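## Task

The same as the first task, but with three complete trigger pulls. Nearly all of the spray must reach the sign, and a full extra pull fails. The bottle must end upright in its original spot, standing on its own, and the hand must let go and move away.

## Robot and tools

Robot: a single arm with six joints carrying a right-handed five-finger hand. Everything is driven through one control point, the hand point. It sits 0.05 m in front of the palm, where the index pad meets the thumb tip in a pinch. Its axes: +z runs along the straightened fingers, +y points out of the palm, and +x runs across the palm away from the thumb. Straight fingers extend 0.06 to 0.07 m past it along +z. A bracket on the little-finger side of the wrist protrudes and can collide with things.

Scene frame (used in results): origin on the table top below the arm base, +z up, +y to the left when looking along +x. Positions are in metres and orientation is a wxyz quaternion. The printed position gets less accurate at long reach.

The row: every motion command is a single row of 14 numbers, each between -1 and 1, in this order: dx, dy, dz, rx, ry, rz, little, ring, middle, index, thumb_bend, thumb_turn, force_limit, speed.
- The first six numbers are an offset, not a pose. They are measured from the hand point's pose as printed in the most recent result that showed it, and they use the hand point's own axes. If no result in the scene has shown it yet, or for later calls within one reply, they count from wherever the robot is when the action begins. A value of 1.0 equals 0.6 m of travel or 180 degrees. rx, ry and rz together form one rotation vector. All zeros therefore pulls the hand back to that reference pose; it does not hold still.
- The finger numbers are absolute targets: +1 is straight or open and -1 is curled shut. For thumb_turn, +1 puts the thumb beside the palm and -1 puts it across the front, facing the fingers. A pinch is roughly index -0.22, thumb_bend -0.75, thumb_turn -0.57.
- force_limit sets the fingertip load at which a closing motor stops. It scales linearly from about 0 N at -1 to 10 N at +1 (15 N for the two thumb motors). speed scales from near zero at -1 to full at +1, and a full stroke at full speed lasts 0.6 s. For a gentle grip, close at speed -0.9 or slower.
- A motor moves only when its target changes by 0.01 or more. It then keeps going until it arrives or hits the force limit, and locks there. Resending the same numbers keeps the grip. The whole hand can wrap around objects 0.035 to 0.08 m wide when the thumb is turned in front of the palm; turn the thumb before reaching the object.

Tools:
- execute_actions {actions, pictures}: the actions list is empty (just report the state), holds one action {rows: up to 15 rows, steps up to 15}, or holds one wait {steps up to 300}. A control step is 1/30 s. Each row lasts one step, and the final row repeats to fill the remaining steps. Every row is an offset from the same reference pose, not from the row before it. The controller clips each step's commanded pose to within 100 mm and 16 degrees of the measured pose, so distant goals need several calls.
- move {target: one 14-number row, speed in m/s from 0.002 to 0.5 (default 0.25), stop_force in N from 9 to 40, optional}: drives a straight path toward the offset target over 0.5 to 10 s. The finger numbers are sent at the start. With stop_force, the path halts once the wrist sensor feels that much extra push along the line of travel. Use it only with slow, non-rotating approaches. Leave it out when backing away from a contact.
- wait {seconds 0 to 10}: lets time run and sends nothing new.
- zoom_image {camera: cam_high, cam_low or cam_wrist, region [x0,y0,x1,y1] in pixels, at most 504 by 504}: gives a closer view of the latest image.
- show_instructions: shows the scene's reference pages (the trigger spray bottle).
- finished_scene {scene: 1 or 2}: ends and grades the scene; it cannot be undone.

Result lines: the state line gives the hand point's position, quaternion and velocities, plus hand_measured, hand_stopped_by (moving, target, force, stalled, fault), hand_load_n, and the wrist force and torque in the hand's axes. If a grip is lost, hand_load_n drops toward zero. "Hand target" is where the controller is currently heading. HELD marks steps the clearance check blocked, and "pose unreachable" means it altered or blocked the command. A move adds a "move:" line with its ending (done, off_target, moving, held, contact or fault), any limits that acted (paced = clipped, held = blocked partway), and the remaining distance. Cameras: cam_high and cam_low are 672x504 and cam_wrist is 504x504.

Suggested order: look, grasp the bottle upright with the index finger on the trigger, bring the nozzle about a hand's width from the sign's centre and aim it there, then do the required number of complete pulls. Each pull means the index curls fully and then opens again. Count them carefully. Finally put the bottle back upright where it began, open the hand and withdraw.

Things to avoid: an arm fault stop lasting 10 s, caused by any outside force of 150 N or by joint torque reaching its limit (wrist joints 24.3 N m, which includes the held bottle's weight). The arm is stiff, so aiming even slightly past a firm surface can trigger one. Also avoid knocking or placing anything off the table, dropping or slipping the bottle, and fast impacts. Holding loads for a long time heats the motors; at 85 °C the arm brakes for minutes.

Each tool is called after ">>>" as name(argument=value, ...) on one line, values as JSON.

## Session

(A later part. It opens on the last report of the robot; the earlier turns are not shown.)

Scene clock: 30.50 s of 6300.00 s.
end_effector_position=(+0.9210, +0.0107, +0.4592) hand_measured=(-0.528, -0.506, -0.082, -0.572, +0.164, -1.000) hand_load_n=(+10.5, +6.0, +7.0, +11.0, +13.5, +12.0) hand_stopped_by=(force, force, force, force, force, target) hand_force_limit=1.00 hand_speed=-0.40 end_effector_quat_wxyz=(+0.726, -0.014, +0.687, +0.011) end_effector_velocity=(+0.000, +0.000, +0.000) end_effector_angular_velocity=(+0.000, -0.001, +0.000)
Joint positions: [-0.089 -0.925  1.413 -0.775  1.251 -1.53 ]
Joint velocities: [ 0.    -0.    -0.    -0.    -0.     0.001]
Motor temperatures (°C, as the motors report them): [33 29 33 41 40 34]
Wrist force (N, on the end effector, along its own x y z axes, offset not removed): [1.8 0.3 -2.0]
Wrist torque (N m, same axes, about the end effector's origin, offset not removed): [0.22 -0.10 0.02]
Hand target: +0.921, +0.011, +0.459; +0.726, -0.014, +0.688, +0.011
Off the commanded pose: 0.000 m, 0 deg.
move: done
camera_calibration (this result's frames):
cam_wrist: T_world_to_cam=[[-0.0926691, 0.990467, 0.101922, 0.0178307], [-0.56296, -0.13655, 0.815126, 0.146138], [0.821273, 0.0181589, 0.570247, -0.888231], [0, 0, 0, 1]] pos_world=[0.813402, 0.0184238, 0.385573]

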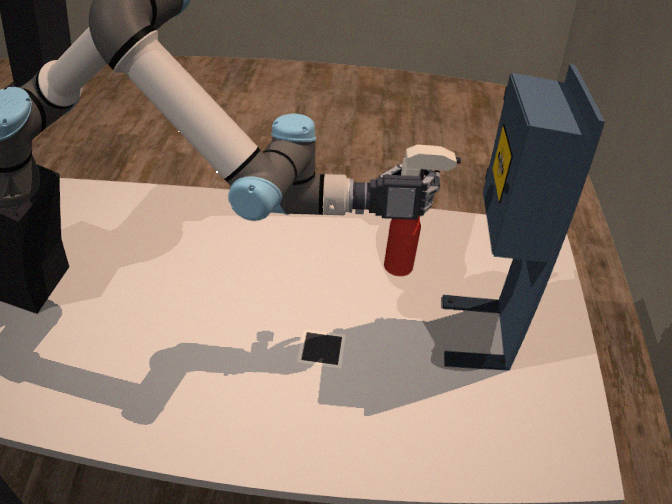

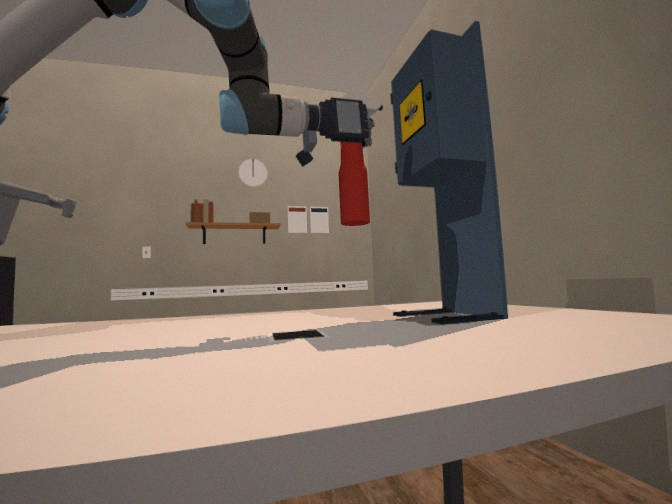

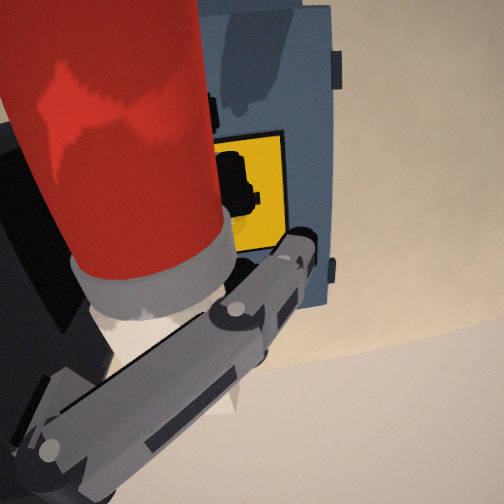

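>>> move(target=[0,0,0,0,0,0,-1,-1,-1,0.3,-1,-1,1,-0.4])

>>> move(target=[0,0,0,0,0,0,-1,-1,-1,-1,-1,-1,1,-0.4])

>>> move(target=[0,0,0,0,0,0,-1,-1,-1,0.3,-1,-1,1,-0.4])

>>> move(target=[0,0,0,0,0,0,-1,-1,-1,-1,-1,-1,1,-0.4])

>>> move(target=[0,0,0,0,0,0,-1,-1,-1,0.3,-1,-1,1,-0.4])

>>> move(target=[0.31,-0.116,-0.259,0.025,0,0,-1,-1,-1,0.3,-1,-1,1,-0.4], speed=0.15)

Scene clock: 35.67 s of 6300.00 s.
end_effector_position=(+0.9210, +0.0107, +0.4592) hand_measured=(-0.528, -0.506, -0.082, +0.300, +0.164, -1.000) hand_load_n=(+10.0, +6.0, +7.5, +0.0, +13.0, +13.0) hand_stopped_by=(force, force, force, target, force, target) hand_force_limit=1.00 hand_speed=-0.40 end_effector_quat_wxyz=(+0.726, -0.014, +0.688, +0.011) end_effector_velocity=(-0.000, +0.000, +0.000) end_effector_angular_velocity=(+0.001, -0.000, +0.000)
Joint positions: [-0.089 -0.925  1.413 -0.775  1.251 -1.53 ]
Joint velocities: [ 0.    -0.     0.    -0.     0.     0.001]
Motor temperatures (°C, as the motors report them): [33 29 33 41 40 34]
Wrist force (N, on the end effector, along its own x y z axes, offset not removed): [0.2 0.1 0.9]
Wrist torque (N m, same axes, about the end effector's origin, offset not removed): [-0.12 0.20 -0.05]
Hand target: +0.921, +0.011, +0.459; +0.726, -0.014, +0.687, +0.011
Off the commanded pose: 0.000 m, 0 deg.
After step 90, 1.00 s passed at rest.
move: done
camera_calibration (this result's frames):
cam_wrist: T_world_to_cam=[[-0.0926633, 0.990465, 0.10194, 0.0178147], [-0.562921, -0.136561, 0.815151, 0.146103], [0.8213, 0.0181502, 0.570208, -0.888211], [0, 0, 0, 1]] pos_world=[0.813383, 0.0184284, 0.385552]

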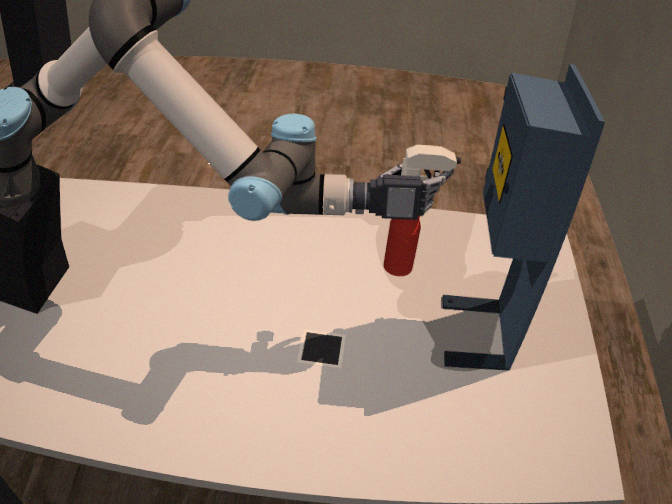

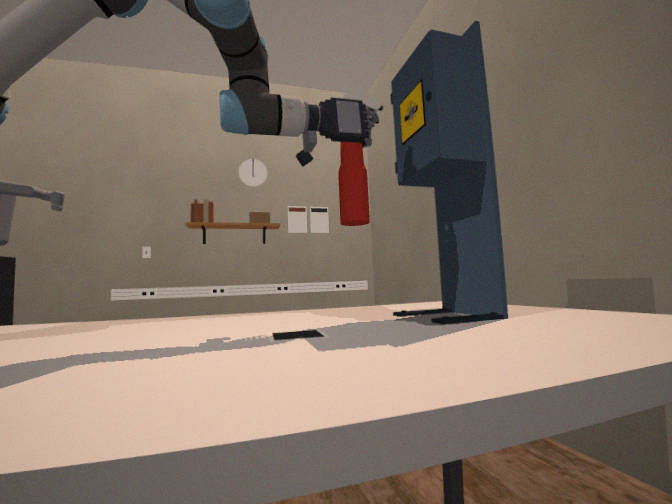

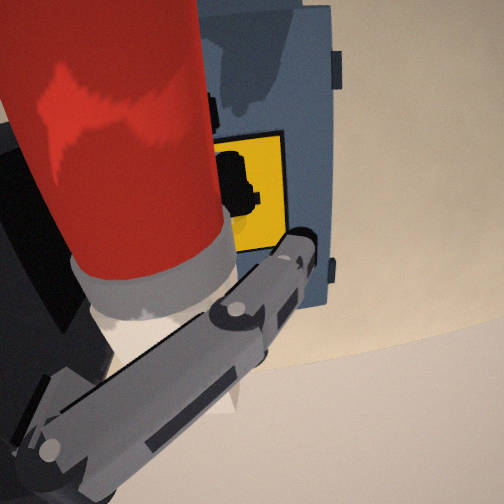

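Scene clock: 36.83 s of 6300.00 s.
end_effector_position=(+0.9210, +0.0107, +0.4592) hand_measured=(-0.528, -0.506, -0.082, -0.574, +0.164, -1.000) hand_load_n=(+11.0, +6.0, +7.0, +11.0, +13.5, +12.5) hand_stopped_by=(force, force, force, force, force, target) hand_force_limit=1.00 hand_speed=-0.40 end_effector_quat_wxyz=(+0.726, -0.014, +0.688, +0.011) end_effector_velocity=(+0.000, +0.000, +0.000) end_effector_angular_velocity=(-0.001, -0.001, +0.000)
Joint positions: [-0.089 -0.925  1.413 -0.775  1.251 -1.53 ]
Joint velocities: [ 0.     0.    -0.001 -0.     0.    -0.   ]
Motor temperatures (°C, as the motors report them): [33 29 33 41 40 34]
Wrist force (N, on the end effector, along its own x y z axes, offset not removed): [1.8 1.3 -0.1]
Wrist torque (N m, same axes, about the end effector's origin, offset not removed): [0.12 -0.08 0.11]
Hand target: +0.921, +0.011, +0.459; +0.726, -0.014, +0.688, +0.011
Off the commanded pose: 0.000 m, 0 deg.
move: done
camera_calibration (this result's frames):
cam_wrist: T_world_to_cam=[[-0.0926633, 0.990465, 0.101941, 0.0178147], [-0.562921, -0.136561, 0.815151, 0.146103], [0.8213, 0.0181502, 0.570208, -0.888211], [0, 0, 0, 1]] pos_world=[0.813383, 0.0184284, 0.385552]

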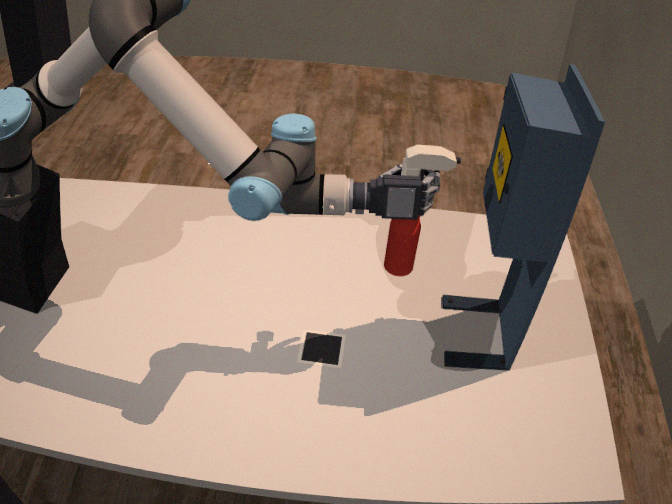

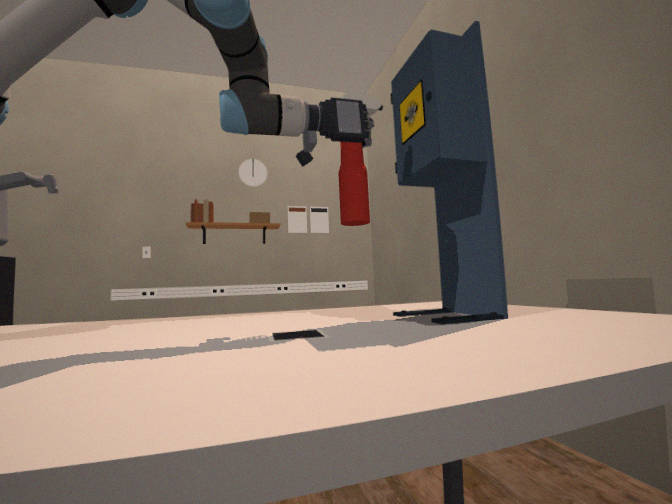

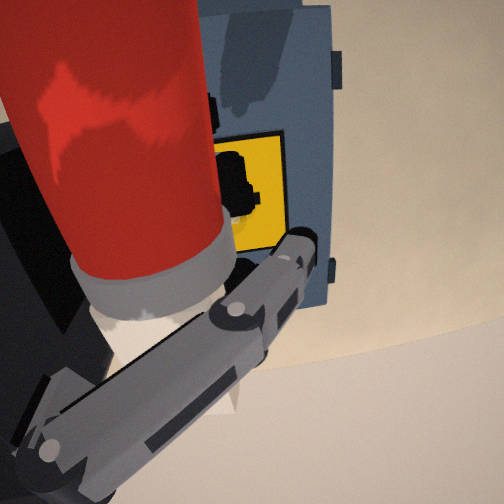

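Scene clock: 38.00 s of 6300.00 s.
end_effector_position=(+0.9210, +0.0107, +0.4592) hand_measured=(-0.528, -0.506, -0.082, +0.300, +0.164, -1.000) hand_load_n=(+10.0, +6.0, +7.5, +0.0, +13.0, +13.0) hand_stopped_by=(force, force, force, target, force, target) hand_force_limit=1.00 hand_speed=-0.40 end_effector_quat_wxyz=(+0.726, -0.014, +0.688, +0.011) end_effector_velocity=(-0.000, -0.001, -0.001) end_effector_angular_velocity=(+0.000, +0.001, -0.001)
Joint positions: [-0.089 -0.925  1.413 -0.775  1.251 -1.53 ]
Joint velocities: [-0.001 -0.     0.001  0.     0.     0.   ]
Motor temperatures (°C, as the motors report them): [33 29 33 41 40 34]
Wrist force (N, on the end effector, along its own x y z axes, offset not removed): [1.2 -0.1 -0.8]
Wrist torque (N m, same axes, about the end effector's origin, offset not removed): [-0.02 0.08 0.06]
Hand target: +0.921, +0.011, +0.459; +0.726, -0.014, +0.688, +0.011
Off the commanded pose: 0.000 m, 0 deg.
move: done
camera_calibration (this result's frames):
cam_wrist: T_world_to_cam=[[-0.0926631, 0.990465, 0.101941, 0.0178145], [-0.562921, -0.136561, 0.815151, 0.146103], [0.8213, 0.01815, 0.570208, -0.888211], [0, 0, 0, 1]] pos_world=[0.813383, 0.0184284, 0.385552]

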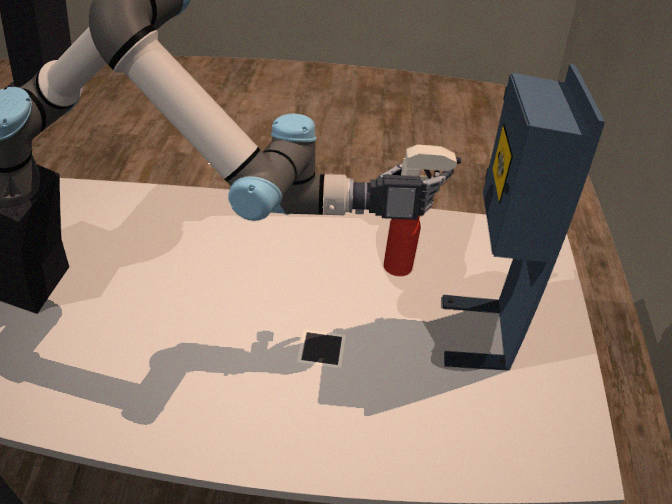

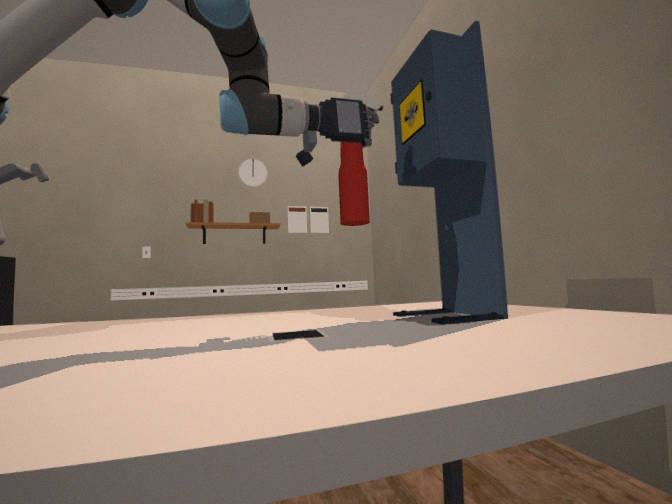

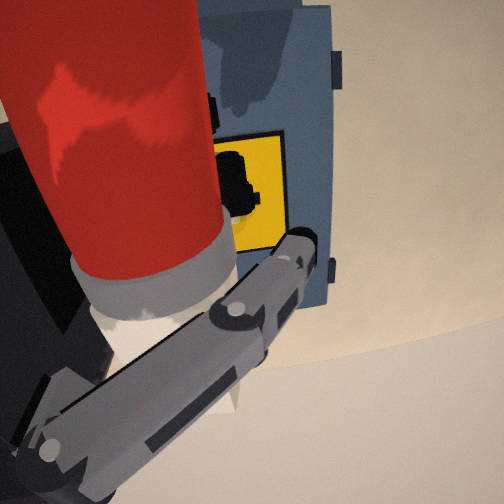

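Scene clock: 39.17 s of 6300.00 s.
end_effector_position=(+0.9210, +0.0107, +0.4592) hand_measured=(-0.528, -0.506, -0.082, -0.572, +0.164, -1.000) hand_load_n=(+11.0, +6.0, +7.0, +11.0, +13.5, +12.0) hand_stopped_by=(force, force, force, force, force, target) hand_force_limit=1.00 hand_speed=-0.40 end_effector_quat_wxyz=(+0.726, -0.014, +0.688, +0.011) end_effector_velocity=(+0.001, -0.001, +0.001) end_effector_angular_velocity=(-0.001, -0.002, -0.000)
Joint positions: [-0.089 -0.925  1.413 -0.775  1.251 -1.53 ]
Joint velocities: [-0.     0.    -0.002  0.     0.    -0.001]
Motor temperatures (°C, as the motors report them): [33 29 33 41 40 34]
Wrist force (N, on the end effector, along its own x y z axes, offset not removed): [1.3 0.3 -0.2]
Wrist torque (N m, same axes, about the end effector's origin, offset not removed): [0.03 0.04 0.14]
Hand target: +0.921, +0.011, +0.459; +0.726, -0.014, +0.688, +0.011
Off the commanded pose: 0.000 m, 0 deg.
move: done
camera_calibration (this result's frames):
cam_wrist: T_world_to_cam=[[-0.0926633, 0.990465, 0.10194, 0.0178146], [-0.562921, -0.136561, 0.815151, 0.146103], [0.8213, 0.0181502, 0.570208, -0.888211], [0, 0, 0, 1]] pos_world=[0.813383, 0.0184284, 0.385552]

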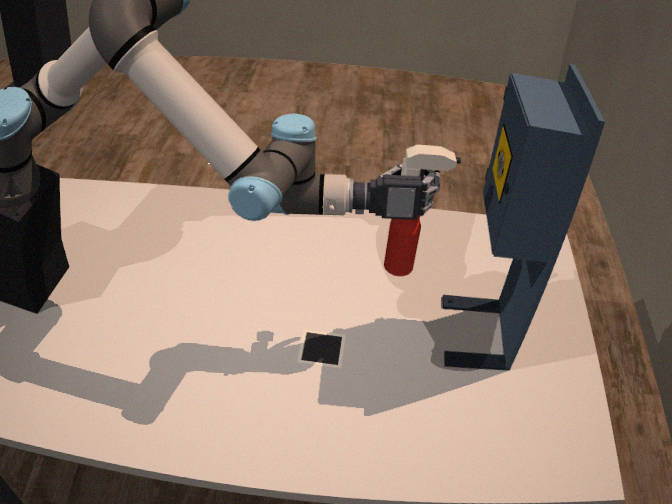

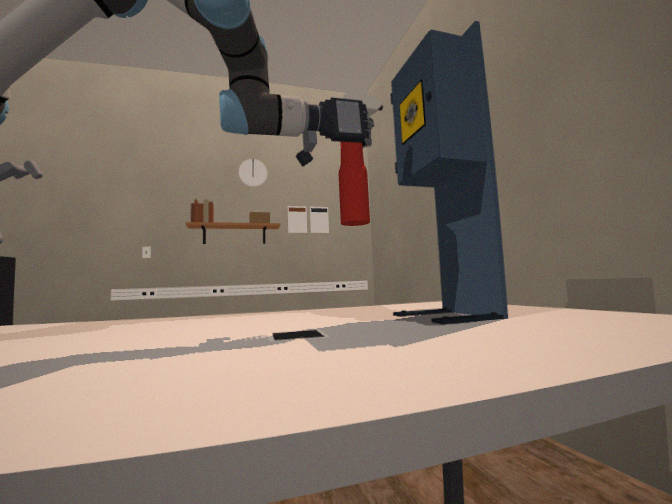

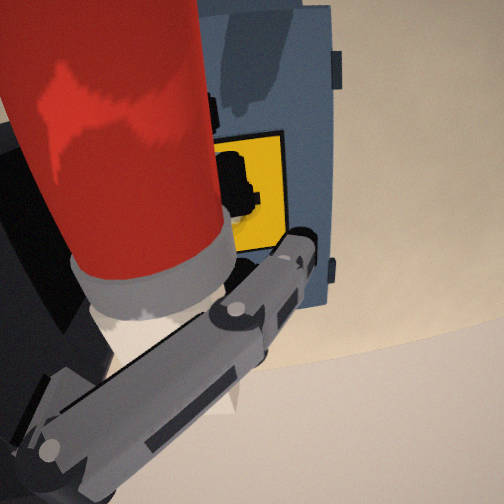

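Scene clock: 40.33 s of 6300.00 s.
end_effector_position=(+0.9210, +0.0107, +0.4592) hand_measured=(-0.528, -0.506, -0.082, +0.300, +0.164, -1.000) hand_load_n=(+10.0, +6.0, +7.5, +0.0, +13.0, +13.0) hand_stopped_by=(force, force, force, target, force, target) hand_force_limit=1.00 hand_speed=-0.40 end_effector_quat_wxyz=(+0.726, -0.014, +0.688, +0.011) end_effector_velocity=(+0.000, +0.000, +0.001) end_effector_angular_velocity=(-0.000, -0.001, +0.000)
Joint positions: [-0.089 -0.925  1.413 -0.775  1.251 -1.53 ]
Joint velocities: [ 0.     0.    -0.001  0.     0.    -0.   ]
Motor temperatures (°C, as the motors report them): [33 29 33 41 40 34]
Wrist force (N, on the end effector, along its own x y z axes, offset not removed): [-0.4 -1.5 -0.2]
Wrist torque (N m, same axes, about the end effector's origin, offset not removed): [-0.30 0.22 -0.20]
Hand target: +0.921, +0.011, +0.459; +0.726, -0.014, +0.688, +0.011
Off the commanded pose: 0.000 m, 0 deg.
move: done
camera_calibration (this result's frames):
cam_wrist: T_world_to_cam=[[-0.092663, 0.990465, 0.101941, 0.0178144], [-0.562921, -0.136561, 0.815151, 0.146103], [0.8213, 0.0181499, 0.570208, -0.888211], [0, 0, 0, 1]] pos_world=[0.813383, 0.0184284, 0.385552]

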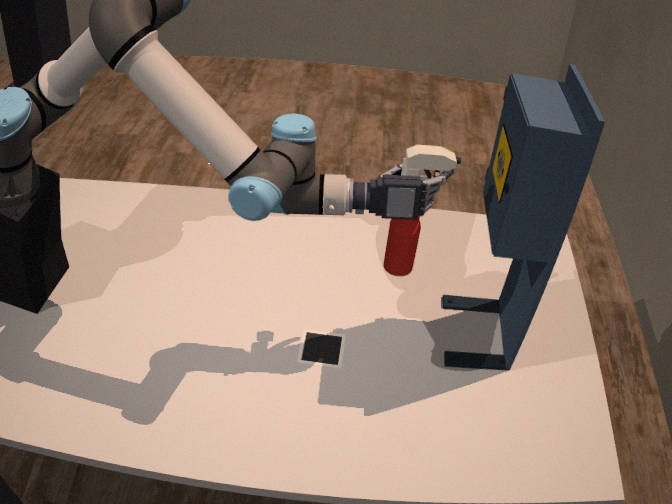

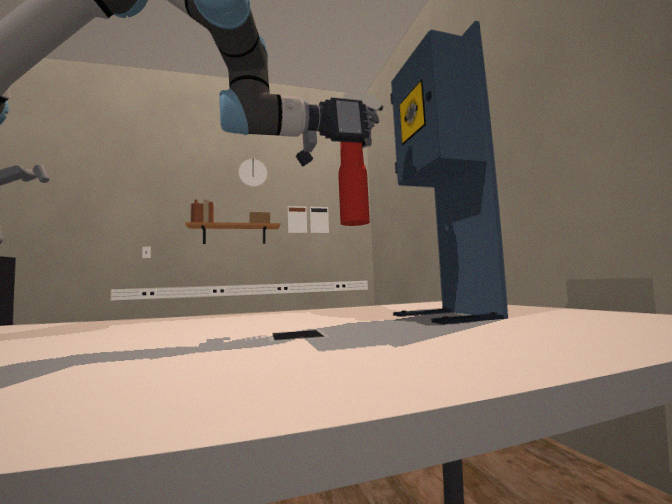

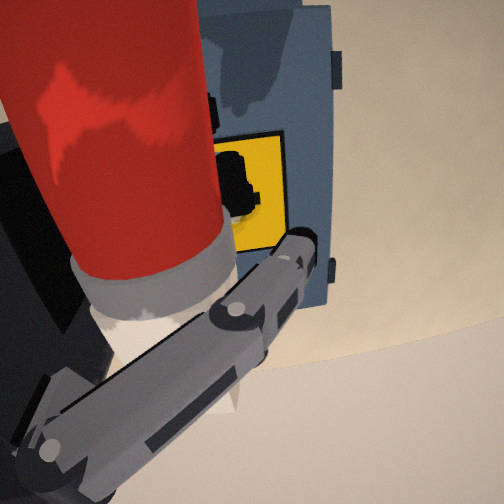

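Scene clock: 42.53 s of 6300.00 s.
end_effector_position=(+0.7783, -0.0649, +0.2657) hand_measured=(-0.528, -0.506, -0.082, +0.300, +0.164, -1.000) hand_load_n=(+9.5, +6.0, +7.5, +0.0, +13.0, +13.0) hand_stopped_by=(force, force, force, target, force, target) hand_force_limit=1.00 hand_speed=-0.40 end_effector_quat_wxyz=(+0.726, +0.015, +0.687, -0.016) end_effector_velocity=(-0.001, -0.000, -0.001) end_effector_angular_velocity=(+0.000, -0.002, +0.000)
Joint positions: [-0.255 -0.721  1.792 -1.371  1.171 -1.481]
Joint velocities: [-0.001  0.003  0.    -0.005 -0.001  0.001]
Motor temperatures (°C, as the motors report them): [33 29 33 41 40 34]
Wrist force (N, on the end effector, along its own x y z axes, offset not removed): [2.2 -0.5 -1.4]
Wrist torque (N m, same axes, about the end effector's origin, offset not removed): [0.01 -0.10 0.00]
Hand target: +0.778, -0.065, +0.266; +0.726, +0.015, +0.687, -0.016
Off the commanded pose: 0.000 m, 0 deg.
move: done
camera_calibration (this result's frames):
cam_wrist: T_world_to_cam=[[-0.0149051, 0.99425, 0.106038, 0.037814], [-0.572238, -0.0954479, 0.814514, 0.223234], [0.819952, -0.0485389, 0.570371, -0.662721], [0, 0, 0, 1]] pos_world=[0.671706, -0.0484571, 0.19216]

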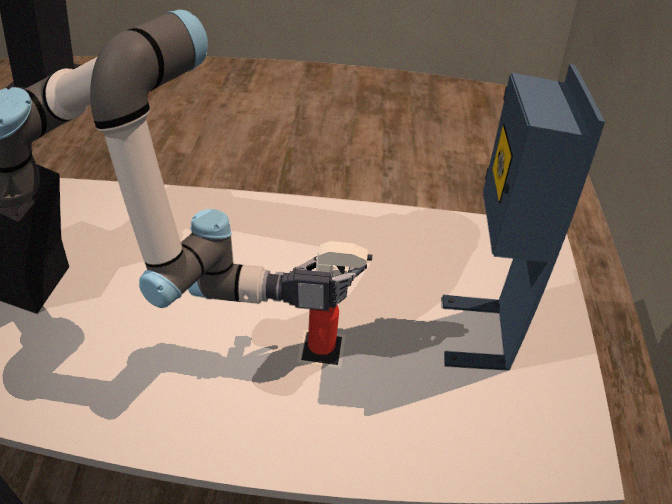

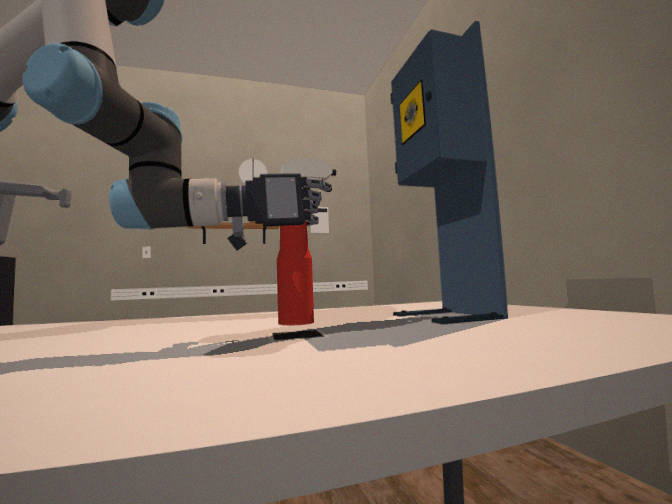

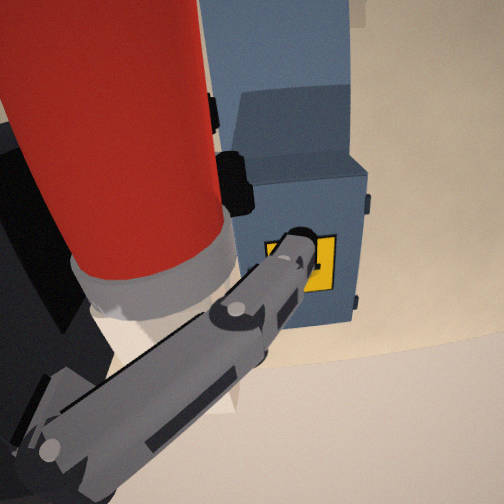

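>>> move(target=[0.034,0.001,0,0,0,0,-1,-1,-1,0.3,-1,-1,1,-0.4], speed=0.015, stop_force=9)

>>> move(target=[0,0,0,0,0,0,1,1,1,1,1,-1,1,0])

>>> move(target=[-0.02,-0.1,-0.33,0,0,0,1,1,1,1,1,-1,1,0], speed=0.15)

Scene clock: 47.23 s of 6300.00 s.
end_effector_position=(+0.7794, -0.0644, +0.2456) hand_measured=(-0.528, -0.506, -0.082, +0.300, +0.164, -1.000) hand_load_n=(+9.5, +6.0, +7.5, +0.0, +13.0, +13.0) hand_stopped_by=(force, force, force, target, force, target) hand_force_limit=1.00 hand_speed=-0.40 end_effector_quat_wxyz=(+0.726, +0.015, +0.687, -0.016) end_effector_velocity=(+0.000, -0.000, -0.001) end_effector_angular_velocity=(+0.000, -0.001, +0.001)
Joint positions: [-0.25  -0.673  1.766 -1.392  1.175 -1.482]
Joint velocities: [ 0.     0.004 -0.004 -0.002 -0.     0.001]
Motor temperatures (°C, as the motors report them): [33 29 33 41 40 34]
Wrist force (N, on the end effector, along its own x y z axes, offset not removed): [-0.5 1.9 -0.1]
Wrist torque (N m, same axes, about the end effector's origin, offset not removed): [0.37 0.22 -0.03]
Hand target: +0.779, -0.064, +0.245; +0.726, +0.015, +0.687, -0.016
Off the commanded pose: 0.000 m, 0 deg.
After step 90, 0.10 s passed at rest.
move: done
camera_calibration (this result's frames):
cam_wrist: T_world_to_cam=[[-0.0149028, 0.99425, 0.10604, 0.0394632], [-0.572233, -0.0954481, 0.814518, 0.240356], [0.819956, -0.048541, 0.570365, -0.652089], [0, 0, 0, 1]] pos_world=[0.672812, -0.0479478, 0.171969]

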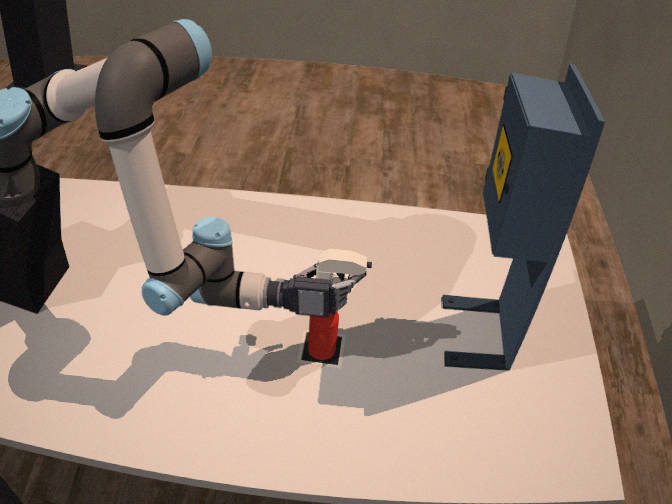

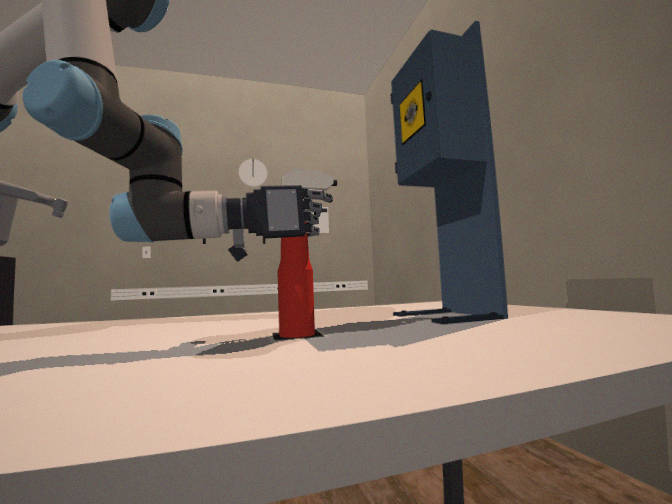

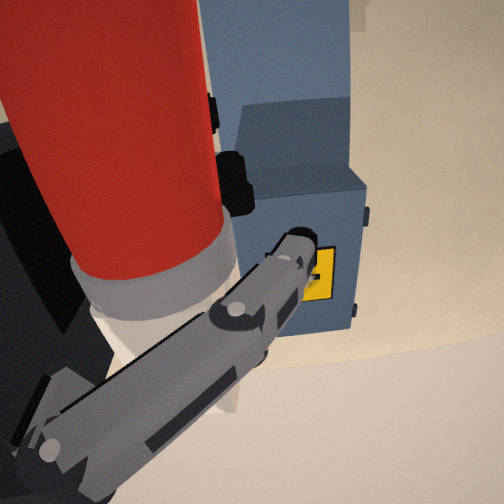

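Scene clock: 48.43 s of 6300.00 s.
end_effector_position=(+0.7795, -0.0644, +0.2456) hand_measured=(+1.000, +1.000, +1.000, +1.000, +1.000, -1.000) hand_load_n=(+0.0, +0.0, +0.0, +0.0, +0.0, +0.0) hand_stopped_by=(target, target, target, target, target, target) hand_force_limit=1.00 hand_speed=0.00 end_effector_quat_wxyz=(+0.726, +0.015, +0.687, -0.016) end_effector_velocity=(-0.000, +0.000, +0.000) end_effector_angular_velocity=(+0.000, +0.000, -0.000)
Joint positions: [-0.25  -0.673  1.766 -1.392  1.175 -1.482]
Joint velocities: [ 0. -0.  0.  0.  0.  0.]
Motor temperatures (°C, as the motors report them): [33 29 33 41 40 34]
Wrist force (N, on the end effector, along its own x y z axes, offset not removed): [-0.6 0.9 -0.3]
Wrist torque (N m, same axes, about the end effector's origin, offset not removed): [0.16 0.04 0.06]
Hand target: +0.779, -0.064, +0.246; +0.726, +0.015, +0.687, -0.016
Off the commanded pose: 0.000 m, 0 deg.
move: done
camera_calibration (this result's frames):
cam_wrist: T_world_to_cam=[[-0.0149042, 0.994252, 0.106019, 0.0394705], [-0.572263, -0.0954299, 0.814499, 0.240387], [0.819934, -0.0485313, 0.570396, -0.6521], [0, 0, 0, 1]] pos_world=[0.672832, -0.0479509, 0.171976]

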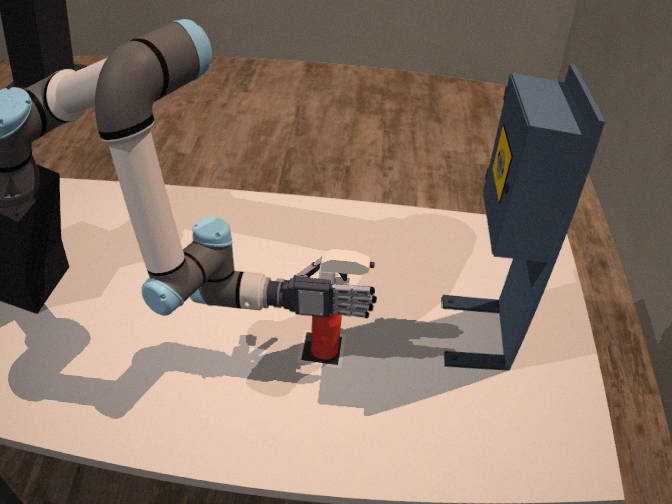

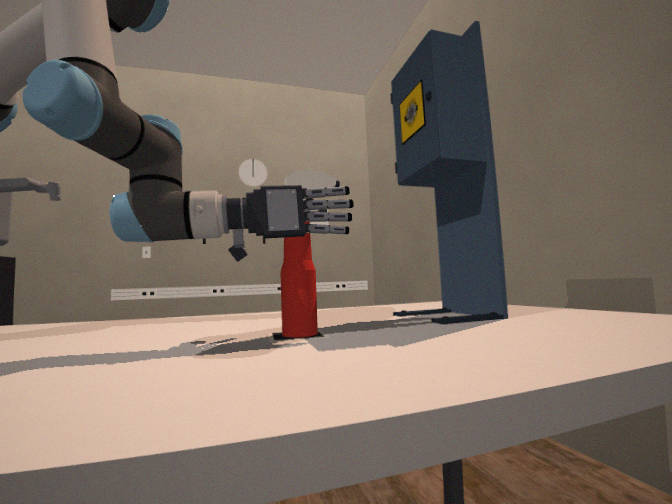

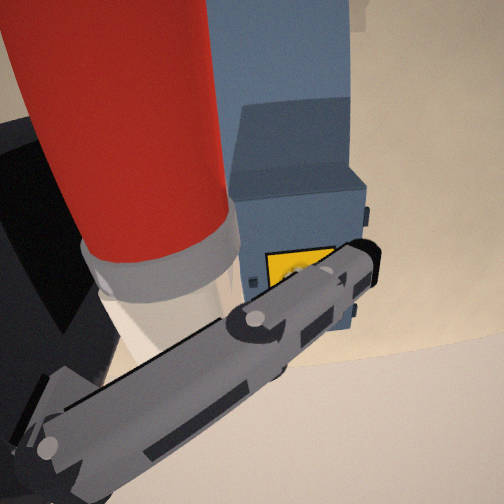

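Scene clock: 50.37 s of 6300.00 s.
end_effector_position=(+0.5788, -0.1154, +0.2470) hand_measured=(+1.000, +1.000, +1.000, +1.000, +1.000, -1.000) hand_load_n=(+0.0, +0.0, +0.0, +0.0, +0.0, +0.0) hand_stopped_by=(target, target, target, target, target, target) hand_force_limit=1.00 hand_speed=0.00 end_effector_quat_wxyz=(+0.726, +0.015, +0.687, -0.016) end_effector_velocity=(-0.002, -0.000, -0.000) end_effector_angular_velocity=(+0.001, -0.001, +0.001)
Joint positions: [-0.599 -0.677  2.256 -1.95   0.846 -1.348]
Joint velocities: [-0.004  0.002  0.004 -0.008 -0.004  0.004]
Motor temperatures (°C, as the motors report them): [33 29 33 41 40 34]
Wrist force (N, on the end effector, along its own x y z axes, offset not removed): [-1.2 -1.5 0.2]
Wrist torque (N m, same axes, about the end effector's origin, offset not removed): [-0.28 0.04 -0.08]
Hand target: +0.579, -0.115, +0.247; +0.726, +0.015, +0.687, -0.016
Off the commanded pose: 0.000 m, 0 deg.
move: done
camera_calibration (this result's frames):
cam_wrist: T_world_to_cam=[[-0.0148656, 0.994276, 0.105799, 0.0871309], [-0.572047, -0.0952406, 0.814672, 0.119386], [0.820086, -0.0484115, 0.570189, -0.490929], [0, 0, 0, 1]] pos_world=[0.472193, -0.0990285, 0.173444]

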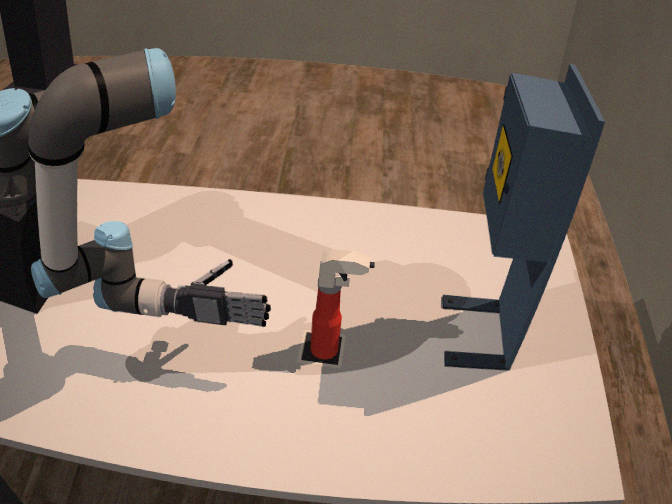

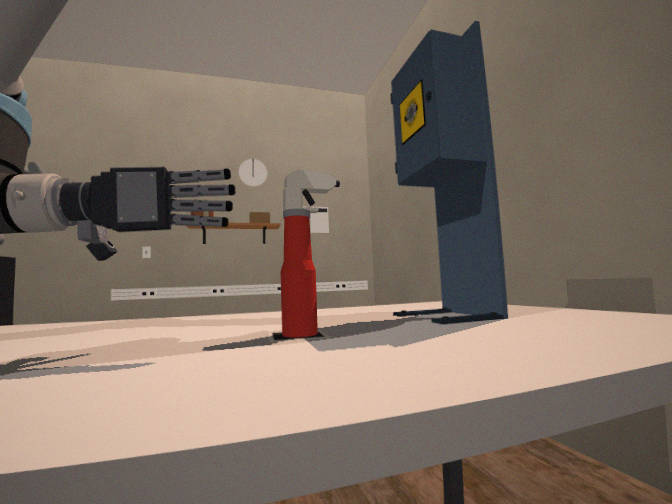

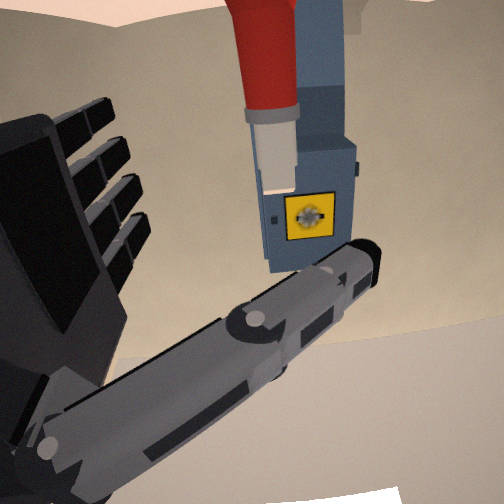

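>>> finished_scene(scene=2)

The scene is finished: the task was done.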